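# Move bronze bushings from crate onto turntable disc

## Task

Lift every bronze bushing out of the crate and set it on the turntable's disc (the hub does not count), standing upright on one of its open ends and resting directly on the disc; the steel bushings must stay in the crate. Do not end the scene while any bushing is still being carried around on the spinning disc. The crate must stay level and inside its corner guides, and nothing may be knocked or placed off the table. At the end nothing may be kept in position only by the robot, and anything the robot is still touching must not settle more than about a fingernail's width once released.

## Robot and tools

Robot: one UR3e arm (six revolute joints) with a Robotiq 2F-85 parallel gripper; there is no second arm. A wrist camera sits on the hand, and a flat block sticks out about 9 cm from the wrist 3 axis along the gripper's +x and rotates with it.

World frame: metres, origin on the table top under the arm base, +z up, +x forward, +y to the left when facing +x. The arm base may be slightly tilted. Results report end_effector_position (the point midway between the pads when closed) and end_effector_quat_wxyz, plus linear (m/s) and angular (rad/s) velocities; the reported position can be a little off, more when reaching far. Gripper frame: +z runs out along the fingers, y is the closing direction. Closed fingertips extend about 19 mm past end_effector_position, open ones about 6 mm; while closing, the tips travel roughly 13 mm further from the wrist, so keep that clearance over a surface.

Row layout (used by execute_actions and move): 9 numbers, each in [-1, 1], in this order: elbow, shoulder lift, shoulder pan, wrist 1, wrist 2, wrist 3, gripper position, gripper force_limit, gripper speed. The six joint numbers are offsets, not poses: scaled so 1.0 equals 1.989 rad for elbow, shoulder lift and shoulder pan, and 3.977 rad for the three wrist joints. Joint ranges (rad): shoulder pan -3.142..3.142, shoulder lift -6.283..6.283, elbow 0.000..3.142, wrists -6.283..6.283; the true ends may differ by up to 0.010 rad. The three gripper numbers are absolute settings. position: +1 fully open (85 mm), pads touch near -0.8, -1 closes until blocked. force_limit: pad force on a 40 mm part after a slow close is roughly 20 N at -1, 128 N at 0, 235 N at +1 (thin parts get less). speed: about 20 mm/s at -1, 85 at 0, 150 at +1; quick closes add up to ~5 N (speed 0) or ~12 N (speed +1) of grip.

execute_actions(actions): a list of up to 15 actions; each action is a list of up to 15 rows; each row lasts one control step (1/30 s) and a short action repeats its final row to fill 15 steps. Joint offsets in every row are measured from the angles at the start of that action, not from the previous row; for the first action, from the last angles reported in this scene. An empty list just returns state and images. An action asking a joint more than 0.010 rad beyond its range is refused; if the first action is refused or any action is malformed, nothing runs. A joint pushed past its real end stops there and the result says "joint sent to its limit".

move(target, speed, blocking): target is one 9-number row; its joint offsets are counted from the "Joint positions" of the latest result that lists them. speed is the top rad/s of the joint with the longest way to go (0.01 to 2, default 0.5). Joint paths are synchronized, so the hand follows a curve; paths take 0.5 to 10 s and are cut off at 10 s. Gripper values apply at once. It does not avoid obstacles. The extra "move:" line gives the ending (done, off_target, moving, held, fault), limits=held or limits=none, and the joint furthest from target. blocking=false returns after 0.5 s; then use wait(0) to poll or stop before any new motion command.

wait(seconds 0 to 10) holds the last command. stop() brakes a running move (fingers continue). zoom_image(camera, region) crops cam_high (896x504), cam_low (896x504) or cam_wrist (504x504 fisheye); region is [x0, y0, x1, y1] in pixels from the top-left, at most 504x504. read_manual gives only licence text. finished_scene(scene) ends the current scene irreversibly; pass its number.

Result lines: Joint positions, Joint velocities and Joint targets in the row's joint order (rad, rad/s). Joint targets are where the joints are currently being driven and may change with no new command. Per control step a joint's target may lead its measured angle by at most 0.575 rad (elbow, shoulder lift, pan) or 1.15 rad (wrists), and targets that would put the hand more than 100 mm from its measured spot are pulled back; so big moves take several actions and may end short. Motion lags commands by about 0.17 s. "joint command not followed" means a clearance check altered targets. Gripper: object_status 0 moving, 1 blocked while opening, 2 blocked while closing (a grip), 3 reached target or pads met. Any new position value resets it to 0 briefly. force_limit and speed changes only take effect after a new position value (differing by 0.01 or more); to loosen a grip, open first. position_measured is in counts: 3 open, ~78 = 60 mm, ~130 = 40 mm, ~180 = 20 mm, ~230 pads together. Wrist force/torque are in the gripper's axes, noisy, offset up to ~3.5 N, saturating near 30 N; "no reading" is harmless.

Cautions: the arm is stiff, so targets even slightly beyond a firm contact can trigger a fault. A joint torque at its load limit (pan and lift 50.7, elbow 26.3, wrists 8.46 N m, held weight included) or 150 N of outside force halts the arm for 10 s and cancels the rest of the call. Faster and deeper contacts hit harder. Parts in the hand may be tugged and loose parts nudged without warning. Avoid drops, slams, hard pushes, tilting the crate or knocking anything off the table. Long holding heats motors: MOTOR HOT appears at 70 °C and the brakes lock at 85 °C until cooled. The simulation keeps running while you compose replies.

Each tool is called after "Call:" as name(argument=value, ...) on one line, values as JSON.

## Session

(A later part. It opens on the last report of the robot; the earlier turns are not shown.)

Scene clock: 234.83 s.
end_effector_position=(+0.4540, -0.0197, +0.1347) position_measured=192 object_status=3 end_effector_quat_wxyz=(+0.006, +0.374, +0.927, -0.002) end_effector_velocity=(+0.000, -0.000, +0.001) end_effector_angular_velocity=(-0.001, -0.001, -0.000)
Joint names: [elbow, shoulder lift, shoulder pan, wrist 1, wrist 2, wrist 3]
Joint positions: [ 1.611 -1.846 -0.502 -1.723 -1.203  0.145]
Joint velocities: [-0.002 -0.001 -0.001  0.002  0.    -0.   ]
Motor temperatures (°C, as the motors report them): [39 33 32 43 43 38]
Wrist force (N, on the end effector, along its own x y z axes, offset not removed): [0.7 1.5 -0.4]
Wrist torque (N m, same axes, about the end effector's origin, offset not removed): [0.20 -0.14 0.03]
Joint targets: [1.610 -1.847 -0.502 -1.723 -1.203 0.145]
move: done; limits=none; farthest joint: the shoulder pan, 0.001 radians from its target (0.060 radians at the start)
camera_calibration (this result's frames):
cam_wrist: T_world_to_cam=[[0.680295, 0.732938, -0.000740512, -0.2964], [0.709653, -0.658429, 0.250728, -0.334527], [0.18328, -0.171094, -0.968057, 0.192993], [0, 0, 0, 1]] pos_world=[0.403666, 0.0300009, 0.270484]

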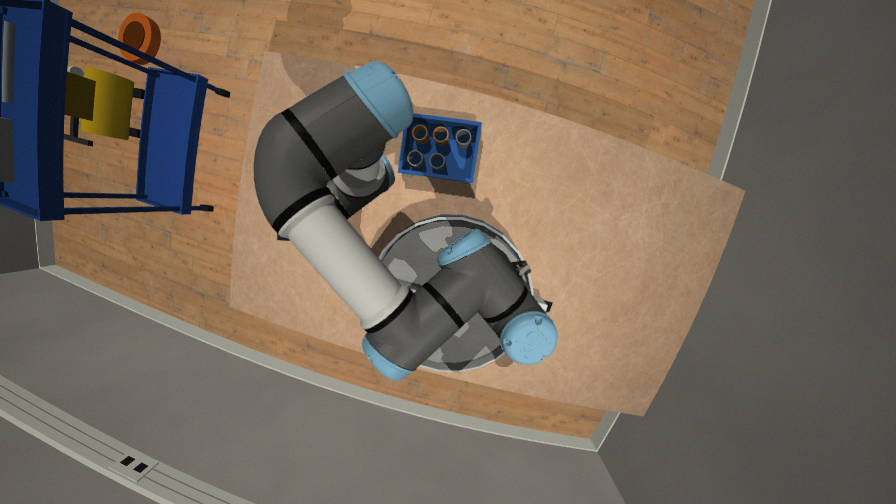

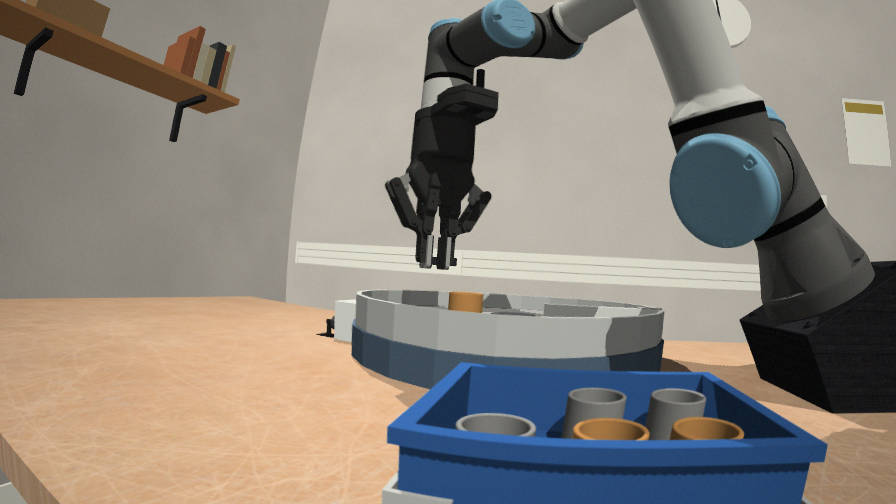

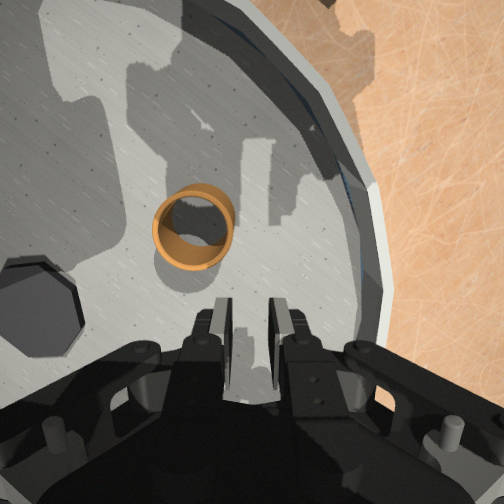

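Call:
move(target=[-0.0166,-0.091,-0.0065,0.037,0.0015,0,-0.45,-0.6,-0.5], speed=0.6)

Call:
move(target=[0.162,-0.052,0.51,-0.069,-0.121,0,-0.45,-0.6,-0.5], speed=0.7)

Call:
move(target=[0.177,0.127,0.133,-0.1436,-0.028,0.05,-0.45,-0.6,-0.5], speed=0.3)

Scene clock: 248.23 s.
end_effector_position=(+0.4444, +0.0079, +0.1838) position_measured=186 object_status=3 end_effector_quat_wxyz=(+0.038, +0.367, +0.929, -0.009) end_effector_velocity=(-0.000, +0.000, +0.000) end_effector_angular_velocity=(-0.000, -0.000, +0.000)
Joint names: [elbow, shoulder lift, shoulder pan, wrist 1, wrist 2, wrist 3]
Joint positions: [ 1.578 -2.027 -0.515 -1.576 -1.197  0.145]
Joint velocities: [-0.    -0.002 -0.     0.002  0.    -0.   ]
Motor temperatures (°C, as the motors report them): [39 33 32 43 43 38]
Wrist force (N, on the end effector, along its own x y z axes, offset not removed): [1.0 1.8 0.0]
Wrist torque (N m, same axes, about the end effector's origin, offset not removed): [0.28 -0.21 0.06]
Joint targets: [1.578 -2.027 -0.515 -1.576 -1.197 0.145]
move: done; limits=none; farthest joint: the shoulder pan, 0.000 radians from its target (0.013 radians at the start)
camera_calibration (this result's frames):
cam_wrist: T_world_to_cam=[[0.670341, 0.742013, 0.00772205, -0.307283], [0.702895, -0.638267, 0.313933, -0.330635], [0.237871, -0.205014, -0.949414, 0.219522], [0, 0, 0, 1]] pos_world=[0.386167, 0.0619797, 0.314588]

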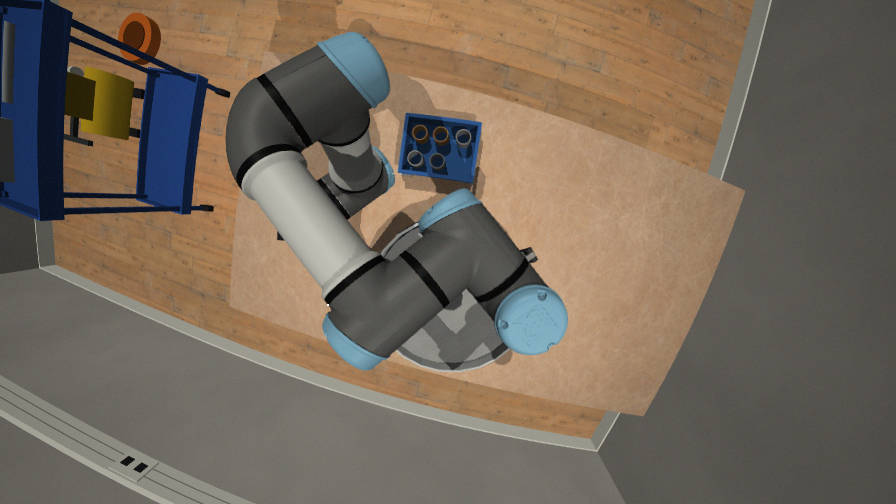

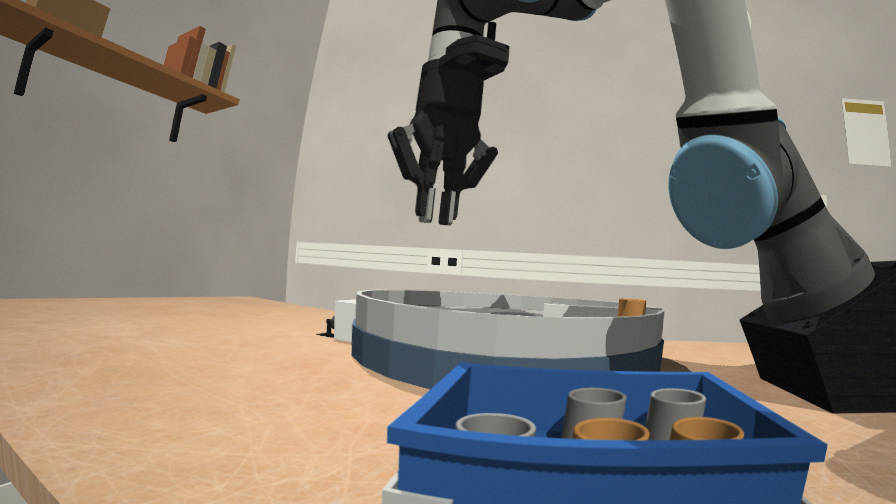

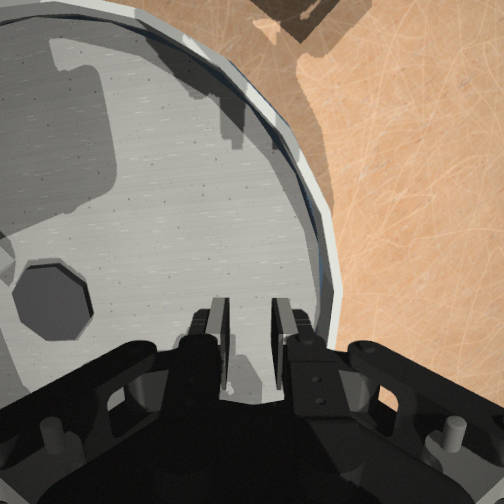

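Scene clock: 250.40 s.
end_effector_position=(+0.3119, +0.1909, +0.1779) position_measured=186 object_status=3 end_effector_quat_wxyz=(+0.001, -0.068, +0.998, -0.007) end_effector_velocity=(-0.001, +0.001, +0.000) end_effector_angular_velocity=(+0.001, +0.000, +0.003)
Joint names: [elbow, shoulder lift, shoulder pan, wrist 1, wrist 2, wrist 3]
Joint positions: [ 1.9   -2.131  0.499 -1.85  -1.678  0.145]
Joint velocities: [ 0.001 -0.     0.004 -0.001 -0.001 -0.   ]
Motor temperatures (°C, as the motors report them): [39 33 32 43 43 38]
Wrist force (N, on the end effector, along its own x y z axes, offset not removed): [0.7 2.0 1.2]
Wrist torque (N m, same axes, about the end effector's origin, offset not removed): [0.29 -0.14 -0.01]
Joint targets: [1.900 -2.131 0.499 -1.850 -1.678 0.145]
move: done; limits=none; farthest joint: the shoulder pan, 0.000 radians from its target (1.014 radians at the start)
camera_calibration (this result's frames):
cam_wrist: T_world_to_cam=[[-0.152653, 0.988157, -0.0155892, -0.140377], [0.958974, 0.151921, 0.239352, -0.336284], [0.238886, 0.0215882, -0.970808, 0.243191], [0, 0, 0, 1]] pos_world=[0.242964, 0.184553, 0.314393]

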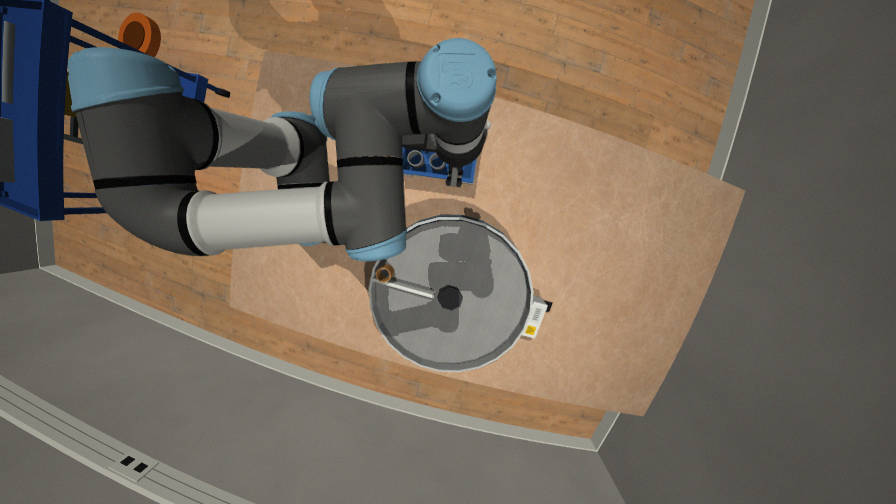

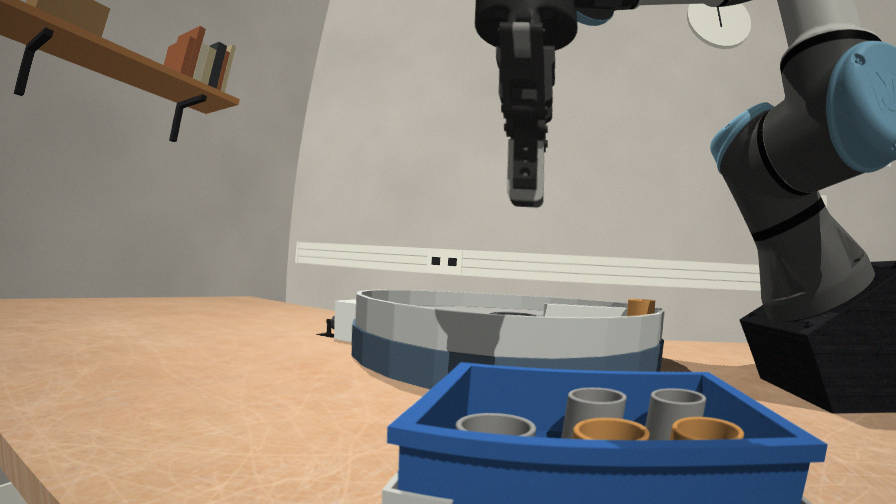

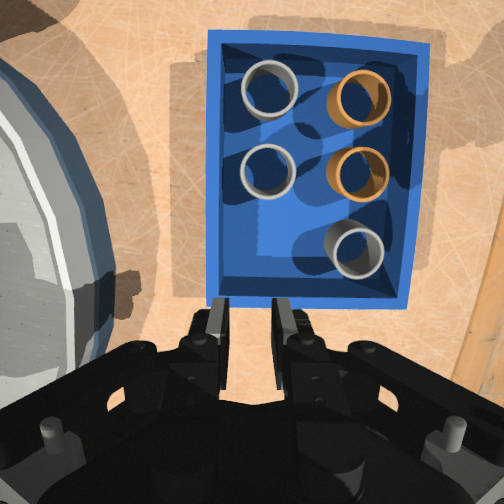

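Scene clock: 252.87 s.
end_effector_position=(+0.2531, +0.2367, +0.0893) position_measured=186 object_status=3 end_effector_quat_wxyz=(+0.001, -0.086, +0.996, +0.001) end_effector_velocity=(-0.001, +0.000, -0.000) end_effector_angular_velocity=(-0.000, +0.001, +0.001)
Joint names: [elbow, shoulder lift, shoulder pan, wrist 1, wrist 2, wrist 3]
Joint positions: [ 2.252 -1.878  0.763 -2.421 -1.789  0.343]
Joint velocities: [ 0.003  0.001  0.002 -0.002 -0.001  0.001]
Motor temperatures (°C, as the motors report them): [39 33 32 43 43 38]
Wrist force (N, on the end effector, along its own x y z axes, offset not removed): [0.7 1.5 0.3]
Wrist torque (N m, same axes, about the end effector's origin, offset not removed): [0.24 -0.15 0.05]
Joint targets: [2.252 -1.878 0.763 -2.421 -1.789 0.344]
move: done; limits=none; farthest joint: the shoulder pan, 0.000 radians from its target (0.265 radians at the start)
camera_calibration (this result's frames):
cam_wrist: T_world_to_cam=[[-0.18836, 0.9821, -0.000461949, -0.186891], [0.953199, 0.18293, 0.240723, -0.271674], [0.236499, 0.0449024, -0.970594, 0.165374], [0, 0, 0, 1]] pos_world=[0.184646, 0.225818, 0.225823]

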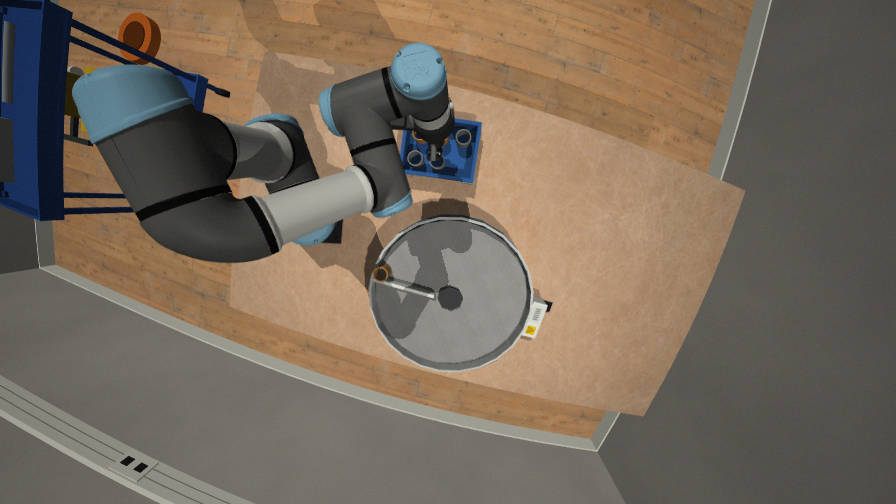

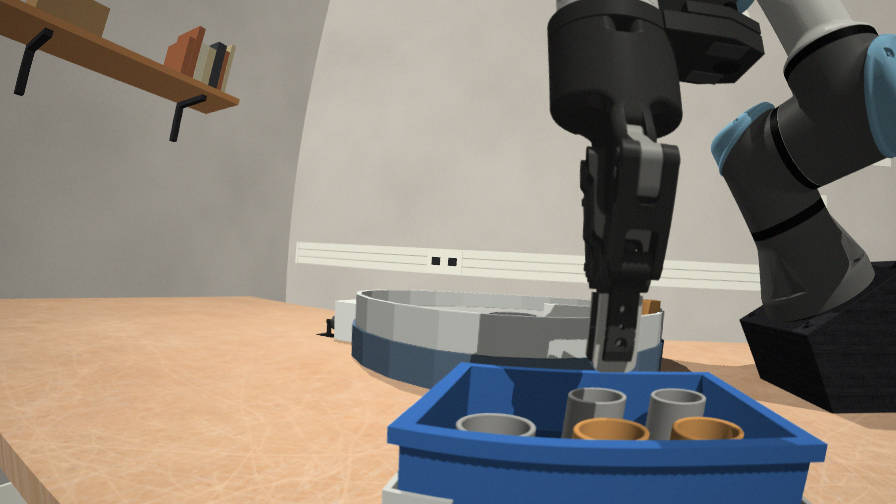

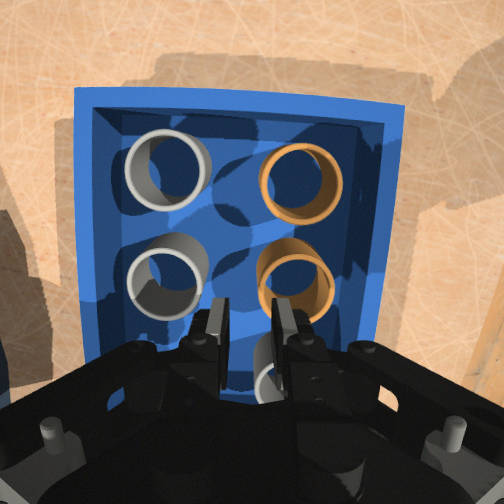

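Call:
move(target=[-0.004,0.002,0.003,0.001,0,0,-0.45,-0.6,0], speed=0.02)

Call:
move(target=[0.016,0.04,-0.002,-0.03,0,0,-0.45,-0.6,0], speed=0.03)

Scene clock: 269.17 s.
end_effector_position=(+0.2533, +0.2388, +0.0903) position_measured=186 object_status=3 end_effector_quat_wxyz=(+0.001, -0.088, +0.996, +0.002) end_effector_velocity=(+0.001, +0.001, +0.001) end_effector_angular_velocity=(+0.001, -0.001, +0.000)
Joint names: [elbow, shoulder lift, shoulder pan, wrist 1, wrist 2, wrist 3]
Joint positions: [ 2.244 -1.874  0.769 -2.417 -1.789  0.344]
Joint velocities: [-0.003  0.001  0.001  0.001 -0.     0.   ]
Motor temperatures (°C, as the motors report them): [39 33 32 43 43 38]
Wrist force (N, on the end effector, along its own x y z axes, offset not removed): [0.5 1.9 0.4]
Wrist torque (N m, same axes, about the end effector's origin, offset not removed): [0.32 -0.15 0.02]
Joint targets: [2.244 -1.874 0.769 -2.417 -1.789 0.343]
move: done; limits=none; farthest joint: the wrist 3, 0.001 radians from its target (0.001 radians at the start)
camera_calibration (this result's frames):
cam_wrist: T_world_to_cam=[[-0.19321, 0.981155, 0.00235832, -0.187632], [0.952359, 0.18696, 0.240952, -0.273223], [0.23597, 0.0488002, -0.970534, 0.165382], [0, 0, 0, 1]] pos_world=[0.184929, 0.227107, 0.226785]

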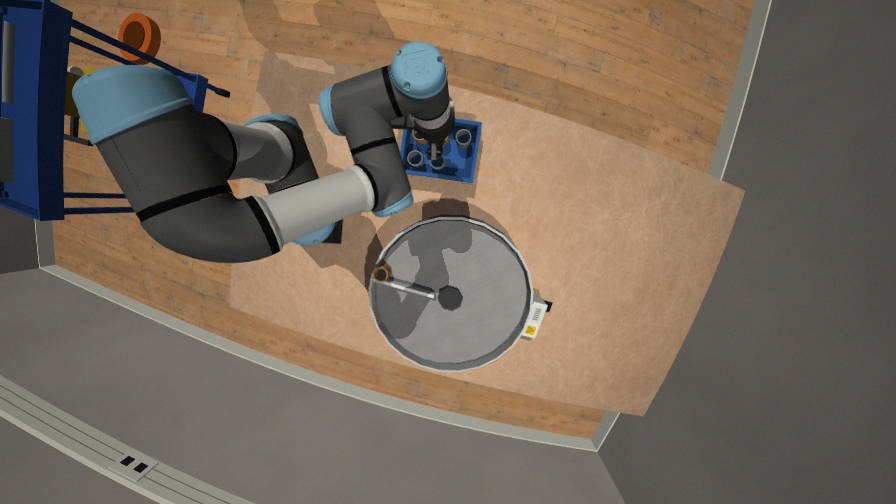

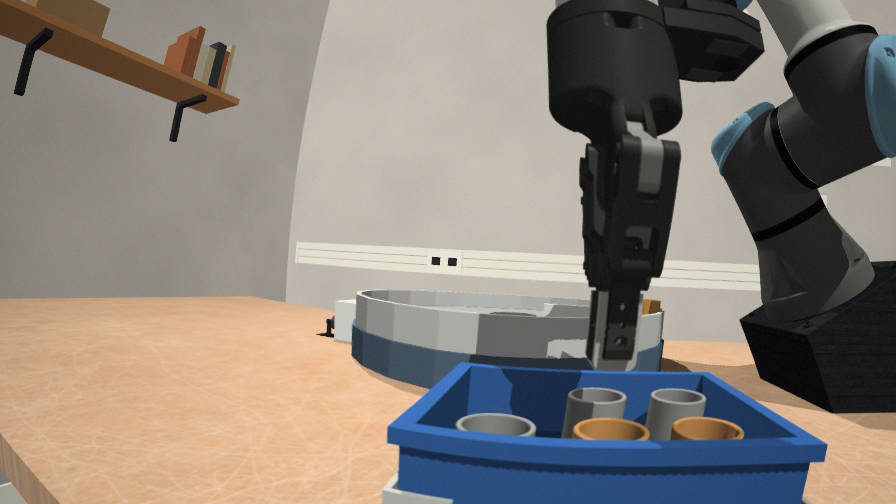

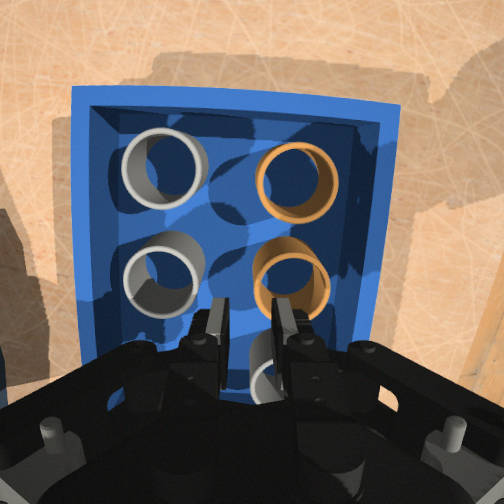

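Scene clock: 273.47 s.
end_effector_position=(+0.2542, +0.2424, +0.0723) position_measured=186 object_status=3 end_effector_quat_wxyz=(+0.004, -0.085, +0.996, +0.003) end_effector_velocity=(+0.001, +0.001, +0.000) end_effector_angular_velocity=(+0.001, -0.002, -0.001)
Joint names: [elbow, shoulder lift, shoulder pan, wrist 1, wrist 2, wrist 3]
Joint positions: [ 2.276 -1.795  0.765 -2.536 -1.789  0.344]
Joint velocities: [-0.002  0.001 -0.    -0.002  0.     0.   ]
Motor temperatures (°C, as the motors report them): [39 33 32 43 43 38]
Wrist force (N, on the end effector, along its own x y z axes, offset not removed): [1.4 1.6 0.1]
Wrist torque (N m, same axes, about the end effector's origin, offset not removed): [0.17 -0.25 0.01]
Joint targets: [2.276 -1.795 0.765 -2.537 -1.789 0.344]
move: done; limits=none; farthest joint: the shoulder pan, 0.000 radians from its target (0.004 radians at the start)
camera_calibration (this result's frames):
cam_wrist: T_world_to_cam=[[-0.188137, 0.982139, 0.00288164, -0.192595], [0.951616, 0.181562, 0.247917, -0.269459], [0.242966, 0.0493845, -0.968777, 0.145411], [0, 0, 0, 1]] pos_world=[0.184857, 0.230898, 0.208229]

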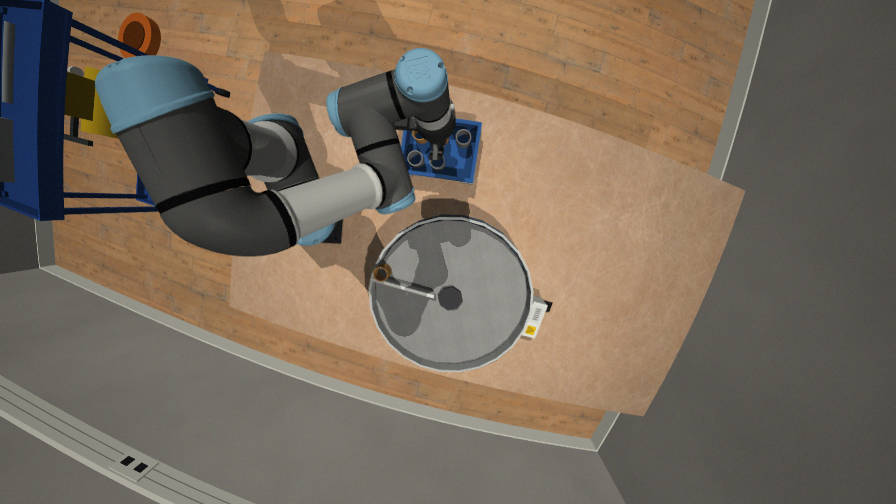

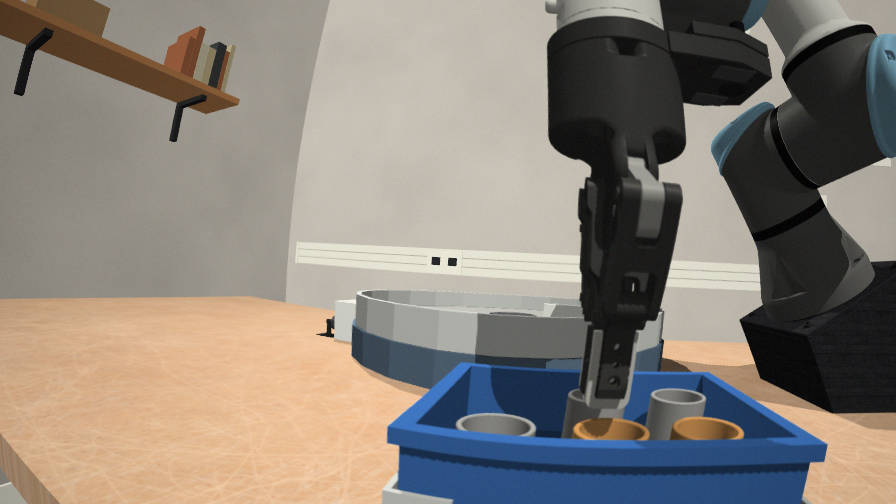

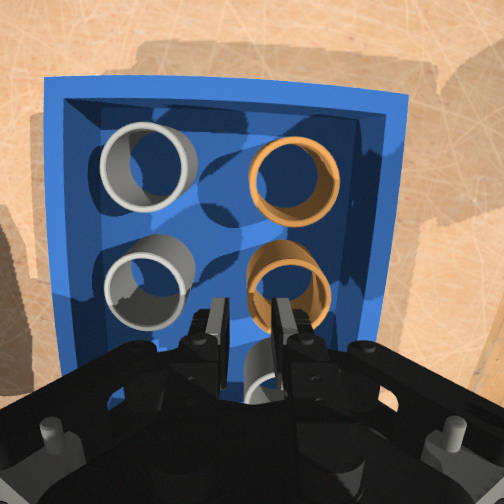

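Call:
move(target=[0.02,0.008,0.004,-0.014,0,0,-0.45,-0.6,0], speed=0.02)

Scene clock: 282.67 s.
end_effector_position=(+0.2464, +0.2427, +0.0657) position_measured=186 object_status=3 end_effector_quat_wxyz=(+0.004, -0.089, +0.996, +0.005) end_effector_velocity=(-0.001, -0.000, -0.001) end_effector_angular_velocity=(-0.001, +0.002, +0.001)
Joint names: [elbow, shoulder lift, shoulder pan, wrist 1, wrist 2, wrist 3]
Joint positions: [ 2.315 -1.779  0.773 -2.592 -1.789  0.344]
Joint velocities: [ 0.004  0.001  0.001 -0.002  0.     0.   ]
Motor temperatures (°C, as the motors report them): [39 33 32 43 43 38]
Wrist force (N, on the end effector, along its own x y z axes, offset not removed): [0.3 1.9 0.7]
Wrist torque (N m, same axes, about the end effector's origin, offset not removed): [0.26 -0.05 0.01]
Joint targets: [2.315 -1.779 0.773 -2.592 -1.789 0.344]
move: done; limits=none; farthest joint: the elbow, 0.001 radians from its target (0.040 radians at the start)
camera_calibration (this result's frames):
cam_wrist: T_world_to_cam=[[-0.194886, 0.980802, 0.00680222, -0.192602], [0.950459, 0.187135, 0.248208, -0.261551], [0.24217, 0.0548375, -0.968683, 0.139834], [0, 0, 0, 1]] pos_world=[0.177195, 0.230182, 0.201684]

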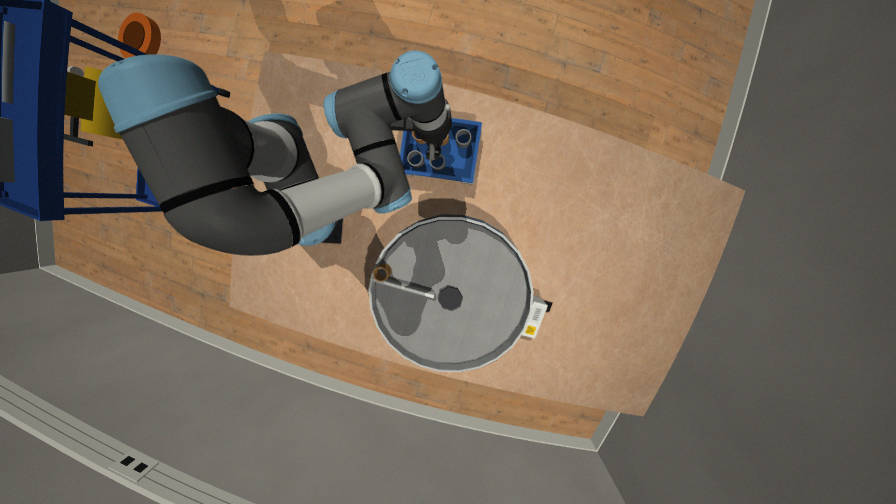

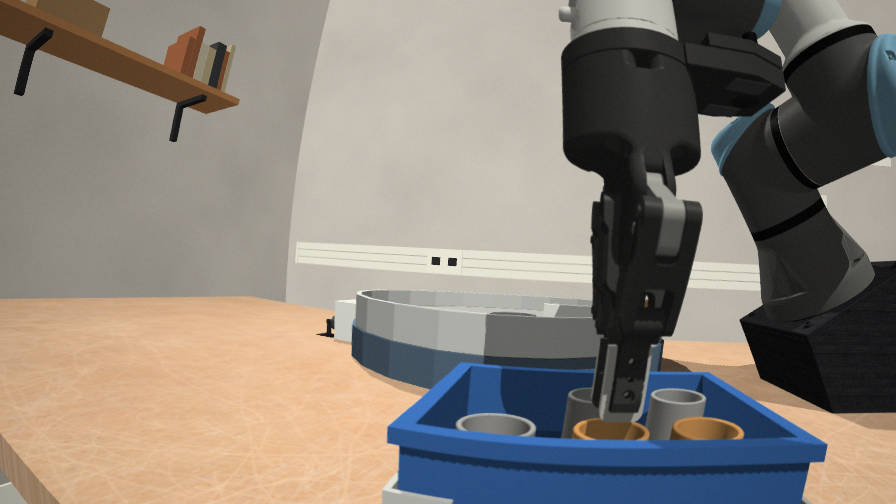

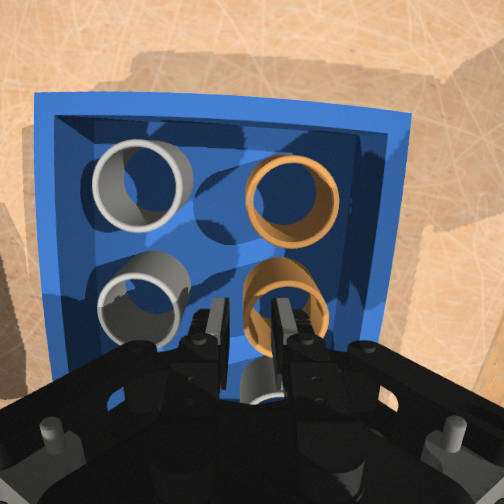

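Call:
move(target=[0.007,0.017,-0.001,-0.0125,0,0,-0.45,-0.6,0], speed=0.015)

Scene clock: 288.10 s.
end_effector_position=(+0.2457, +0.2435, +0.0584) position_measured=186 object_status=3 end_effector_quat_wxyz=(+0.005, -0.088, +0.996, +0.005) end_effector_velocity=(+0.000, -0.000, -0.000) end_effector_angular_velocity=(-0.001, -0.000, -0.001)
Joint names: [elbow, shoulder lift, shoulder pan, wrist 1, wrist 2, wrist 3]
Joint positions: [ 2.329 -1.745  0.771 -2.641 -1.789  0.344]
Joint velocities: [ 0.001  0.001 -0.001 -0.002 -0.    -0.   ]
Motor temperatures (°C, as the motors report them): [39 33 32 44 43 38]
Wrist force (N, on the end effector, along its own x y z axes, offset not removed): [0.9 1.1 -0.4]
Wrist torque (N m, same axes, about the end effector's origin, offset not removed): [0.11 -0.19 0.02]
Joint targets: [2.329 -1.745 0.771 -2.642 -1.789 0.344]
move: done; limits=none; farthest joint: the shoulder pan, 0.000 radians from its target (0.002 radians at the start)
camera_calibration (this result's frames):
cam_wrist: T_world_to_cam=[[-0.192781, 0.981221, 0.00644626, -0.194032], [0.950416, 0.185087, 0.249905, -0.258837], [0.244018, 0.0543035, -0.968249, 0.132513], [0, 0, 0, 1]] pos_world=[0.176261, 0.231099, 0.194241]

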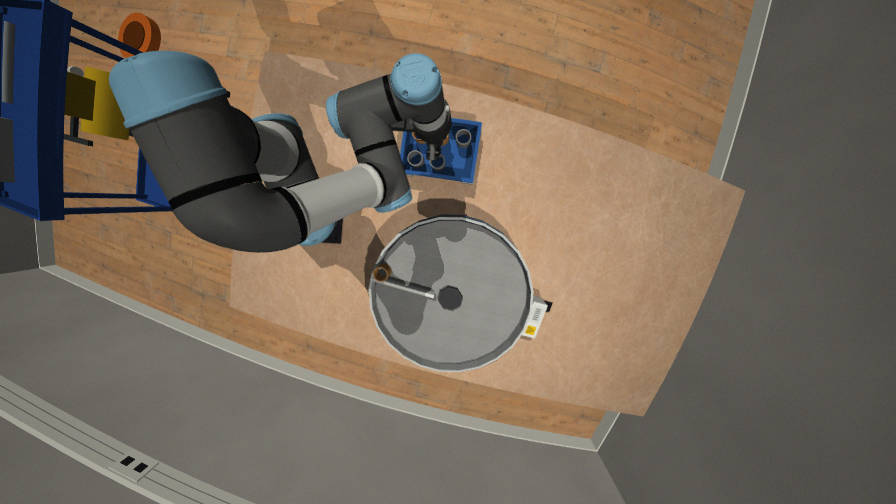

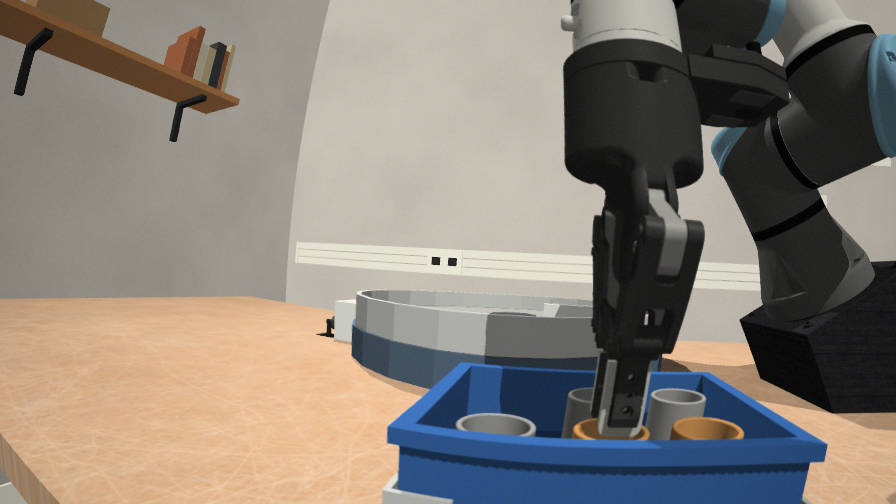

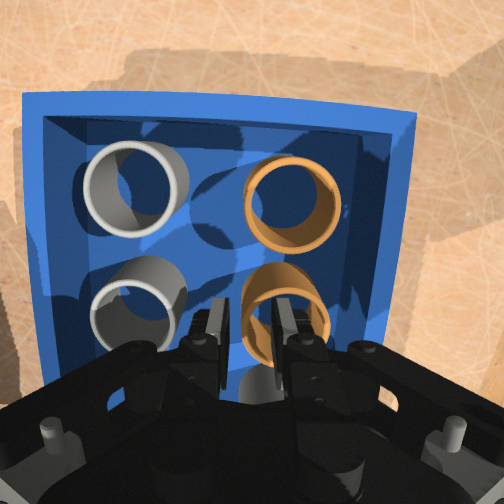

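Call:
move(target=[0.007,0.018,-0.001,-0.0135,0,0,-0.45,-0.6,0], speed=0.015)

Call:
move(target=[0,0,0,0,0,0,-1,-0.6,-0.7])

Call:
move(target=[-0.034,-0.082,0.0045,0.061,0,0,-1,-0.6,-0.7], speed=0.06)

Scene clock: 294.47 s.
end_effector_position=(+0.2453, +0.2444, +0.0511) position_measured=186 object_status=3 end_effector_quat_wxyz=(+0.007, -0.087, +0.996, +0.005) end_effector_velocity=(+0.000, +0.000, -0.000) end_effector_angular_velocity=(+0.001, -0.001, -0.001)
Joint names: [elbow, shoulder lift, shoulder pan, wrist 1, wrist 2, wrist 3]
Joint positions: [ 2.343 -1.71   0.769 -2.695 -1.789  0.344]
Joint velocities: [-0.     0.001 -0.    -0.002  0.     0.   ]
Motor temperatures (°C, as the motors report them): [39 33 32 44 43 38]
Wrist force (N, on the end effector, along its own x y z axes, offset not removed): [0.5 2.1 0.0]
Wrist torque (N m, same axes, about the end effector's origin, offset not removed): [0.30 -0.10 -0.01]
Joint targets: [2.343 -1.710 0.769 -2.695 -1.789 0.344]
move: done; limits=none; farthest joint: the shoulder lift, 0.001 radians from its target (0.036 radians at the start)
camera_calibration (this result's frames):
cam_wrist: T_world_to_cam=[[-0.19026, 0.981711, 0.00671342, -0.195691], [0.950021, 0.182385, 0.253367, -0.256174], [0.247509, 0.0545835, -0.967347, 0.124496], [0, 0, 0, 1]] pos_world=[0.175324, 0.232039, 0.18665]

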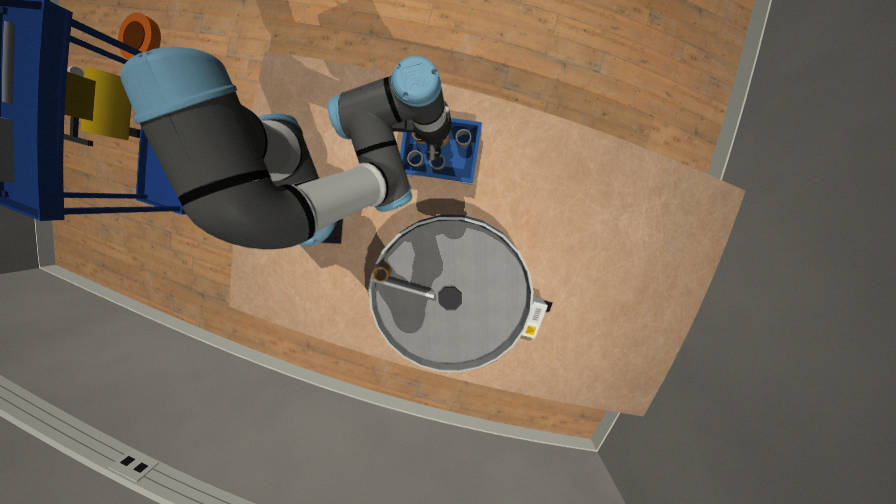

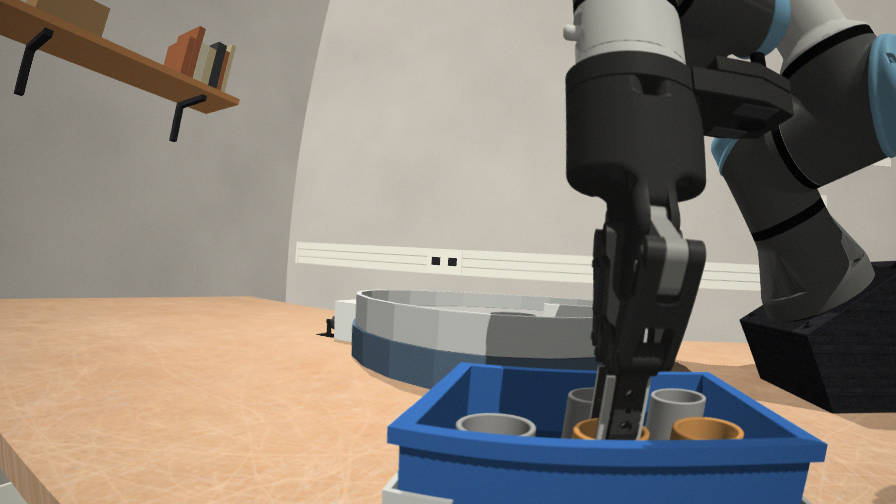

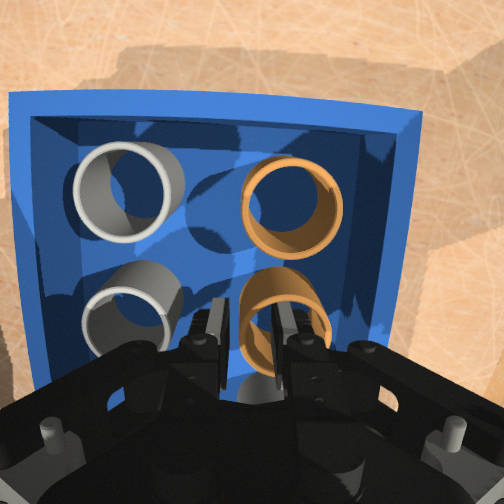

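Scene clock: 295.07 s.
end_effector_position=(+0.2453, +0.2444, +0.0511) position_measured=217 object_status=2 end_effector_quat_wxyz=(+0.007, -0.087, +0.996, +0.005) end_effector_velocity=(+0.000, +0.000, +0.000) end_effector_angular_velocity=(+0.000, -0.000, -0.000)
Joint names: [elbow, shoulder lift, shoulder pan, wrist 1, wrist 2, wrist 3]
Joint positions: [ 2.343 -1.71   0.769 -2.695 -1.789  0.344]
Joint velocities: [-0.001  0.    -0.     0.     0.    -0.   ]
Motor temperatures (°C, as the motors report them): [39 33 32 44 43 38]
Wrist force (N, on the end effector, along its own x y z axes, offset not removed): [1.2 0.3 -2.7]
Wrist torque (N m, same axes, about the end effector's origin, offset not removed): [0.19 -0.18 -0.02]
Joint targets: [2.343 -1.710 0.769 -2.695 -1.789 0.344]
move: done; limits=none; farthest joint: the shoulder pan, 0.000 radians from its target (0.000 radians at the start)
camera_calibration (this result's frames):
cam_wrist: T_world_to_cam=[[-0.190251, 0.981712, 0.00671512, -0.195694], [0.950021, 0.182376, 0.253377, -0.25617], [0.247519, 0.0545848, -0.967344, 0.124482], [0, 0, 0, 1]] pos_world=[0.175324, 0.23204, 0.186639]

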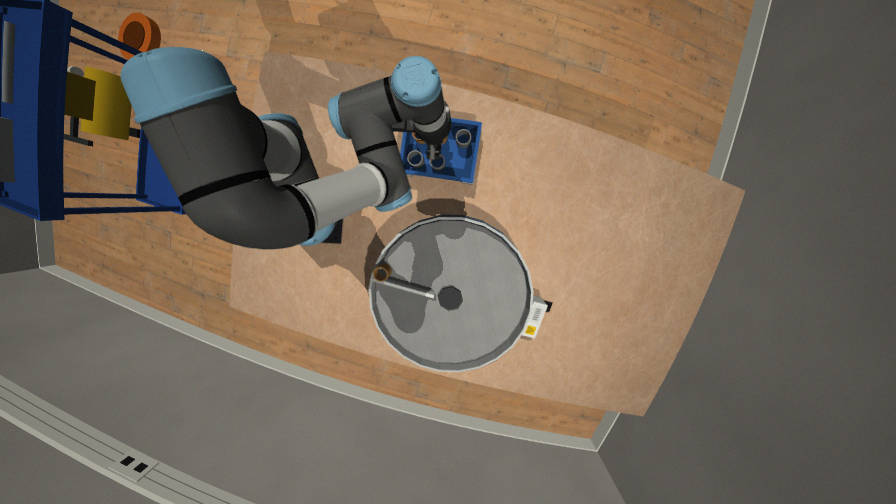

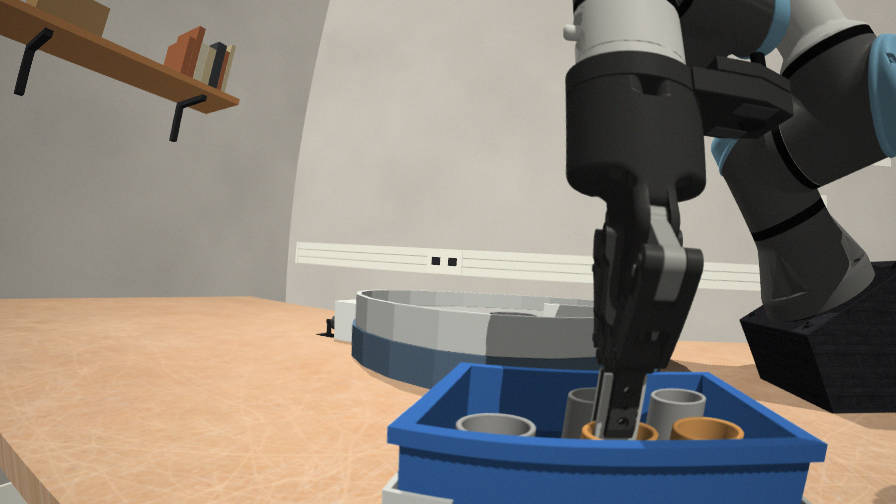

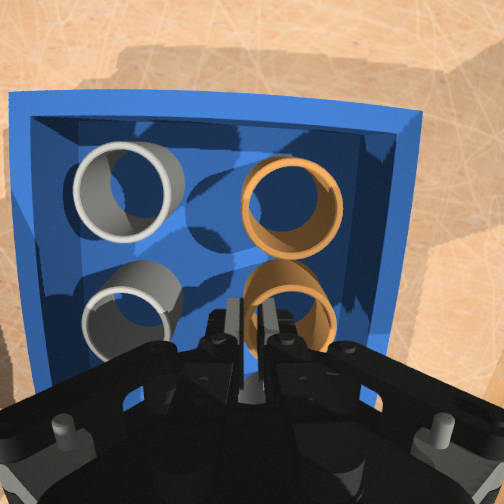

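Scene clock: 299.50 s.
end_effector_position=(+0.2470, +0.2394, +0.0868) position_measured=217 object_status=2 end_effector_quat_wxyz=(+0.002, -0.092, +0.996, +0.005) end_effector_velocity=(+0.001, -0.000, +0.001) end_effector_angular_velocity=(+0.000, -0.002, -0.001)
Joint names: [elbow, shoulder lift, shoulder pan, wrist 1, wrist 2, wrist 3]
Joint positions: [ 2.275 -1.873  0.778 -2.452 -1.789  0.344]
Joint velocities: [-0.002 -0.002 -0.     0.002 -0.     0.   ]
Motor temperatures (°C, as the motors report them): [39 33 32 44 43 38]
Wrist force (N, on the end effector, along its own x y z axes, offset not removed): [0.0 2.1 0.6]
Wrist torque (N m, same axes, about the end effector's origin, offset not removed): [0.30 -0.06 0.03]
Joint targets: [2.275 -1.873 0.778 -2.452 -1.789 0.344]
move: done; limits=none; farthest joint: the shoulder pan, 0.000 radians from its target (0.009 radians at the start)
camera_calibration (this result's frames):
cam_wrist: T_world_to_cam=[[-0.200385, 0.979689, 0.00739198, -0.187801], [0.950692, 0.19262, 0.243068, -0.2677], [0.236708, 0.0557346, -0.969981, 0.161541], [0, 0, 0, 1]] pos_world=[0.17863, 0.226547, 0.223149]

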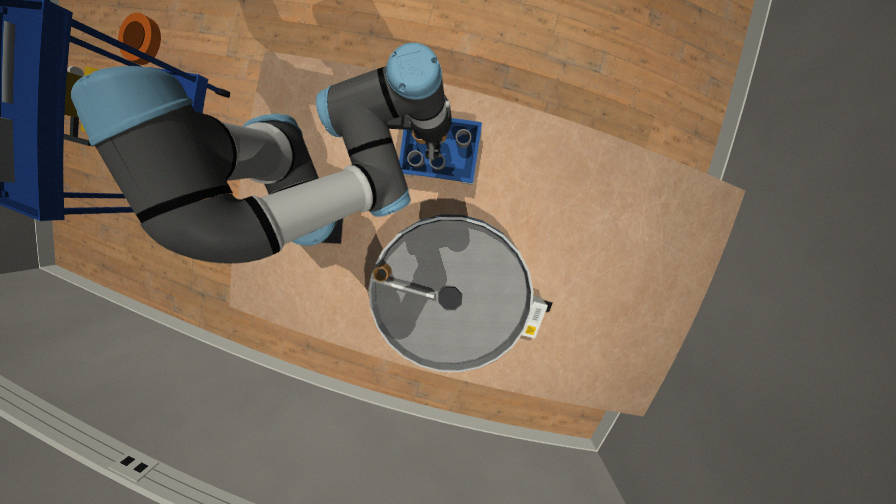

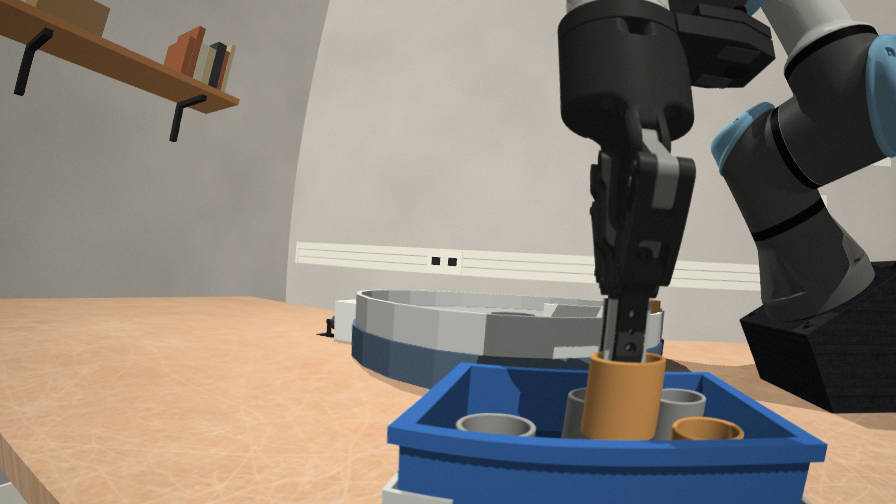

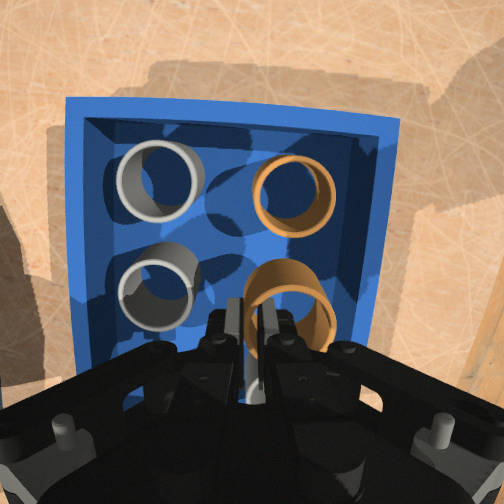

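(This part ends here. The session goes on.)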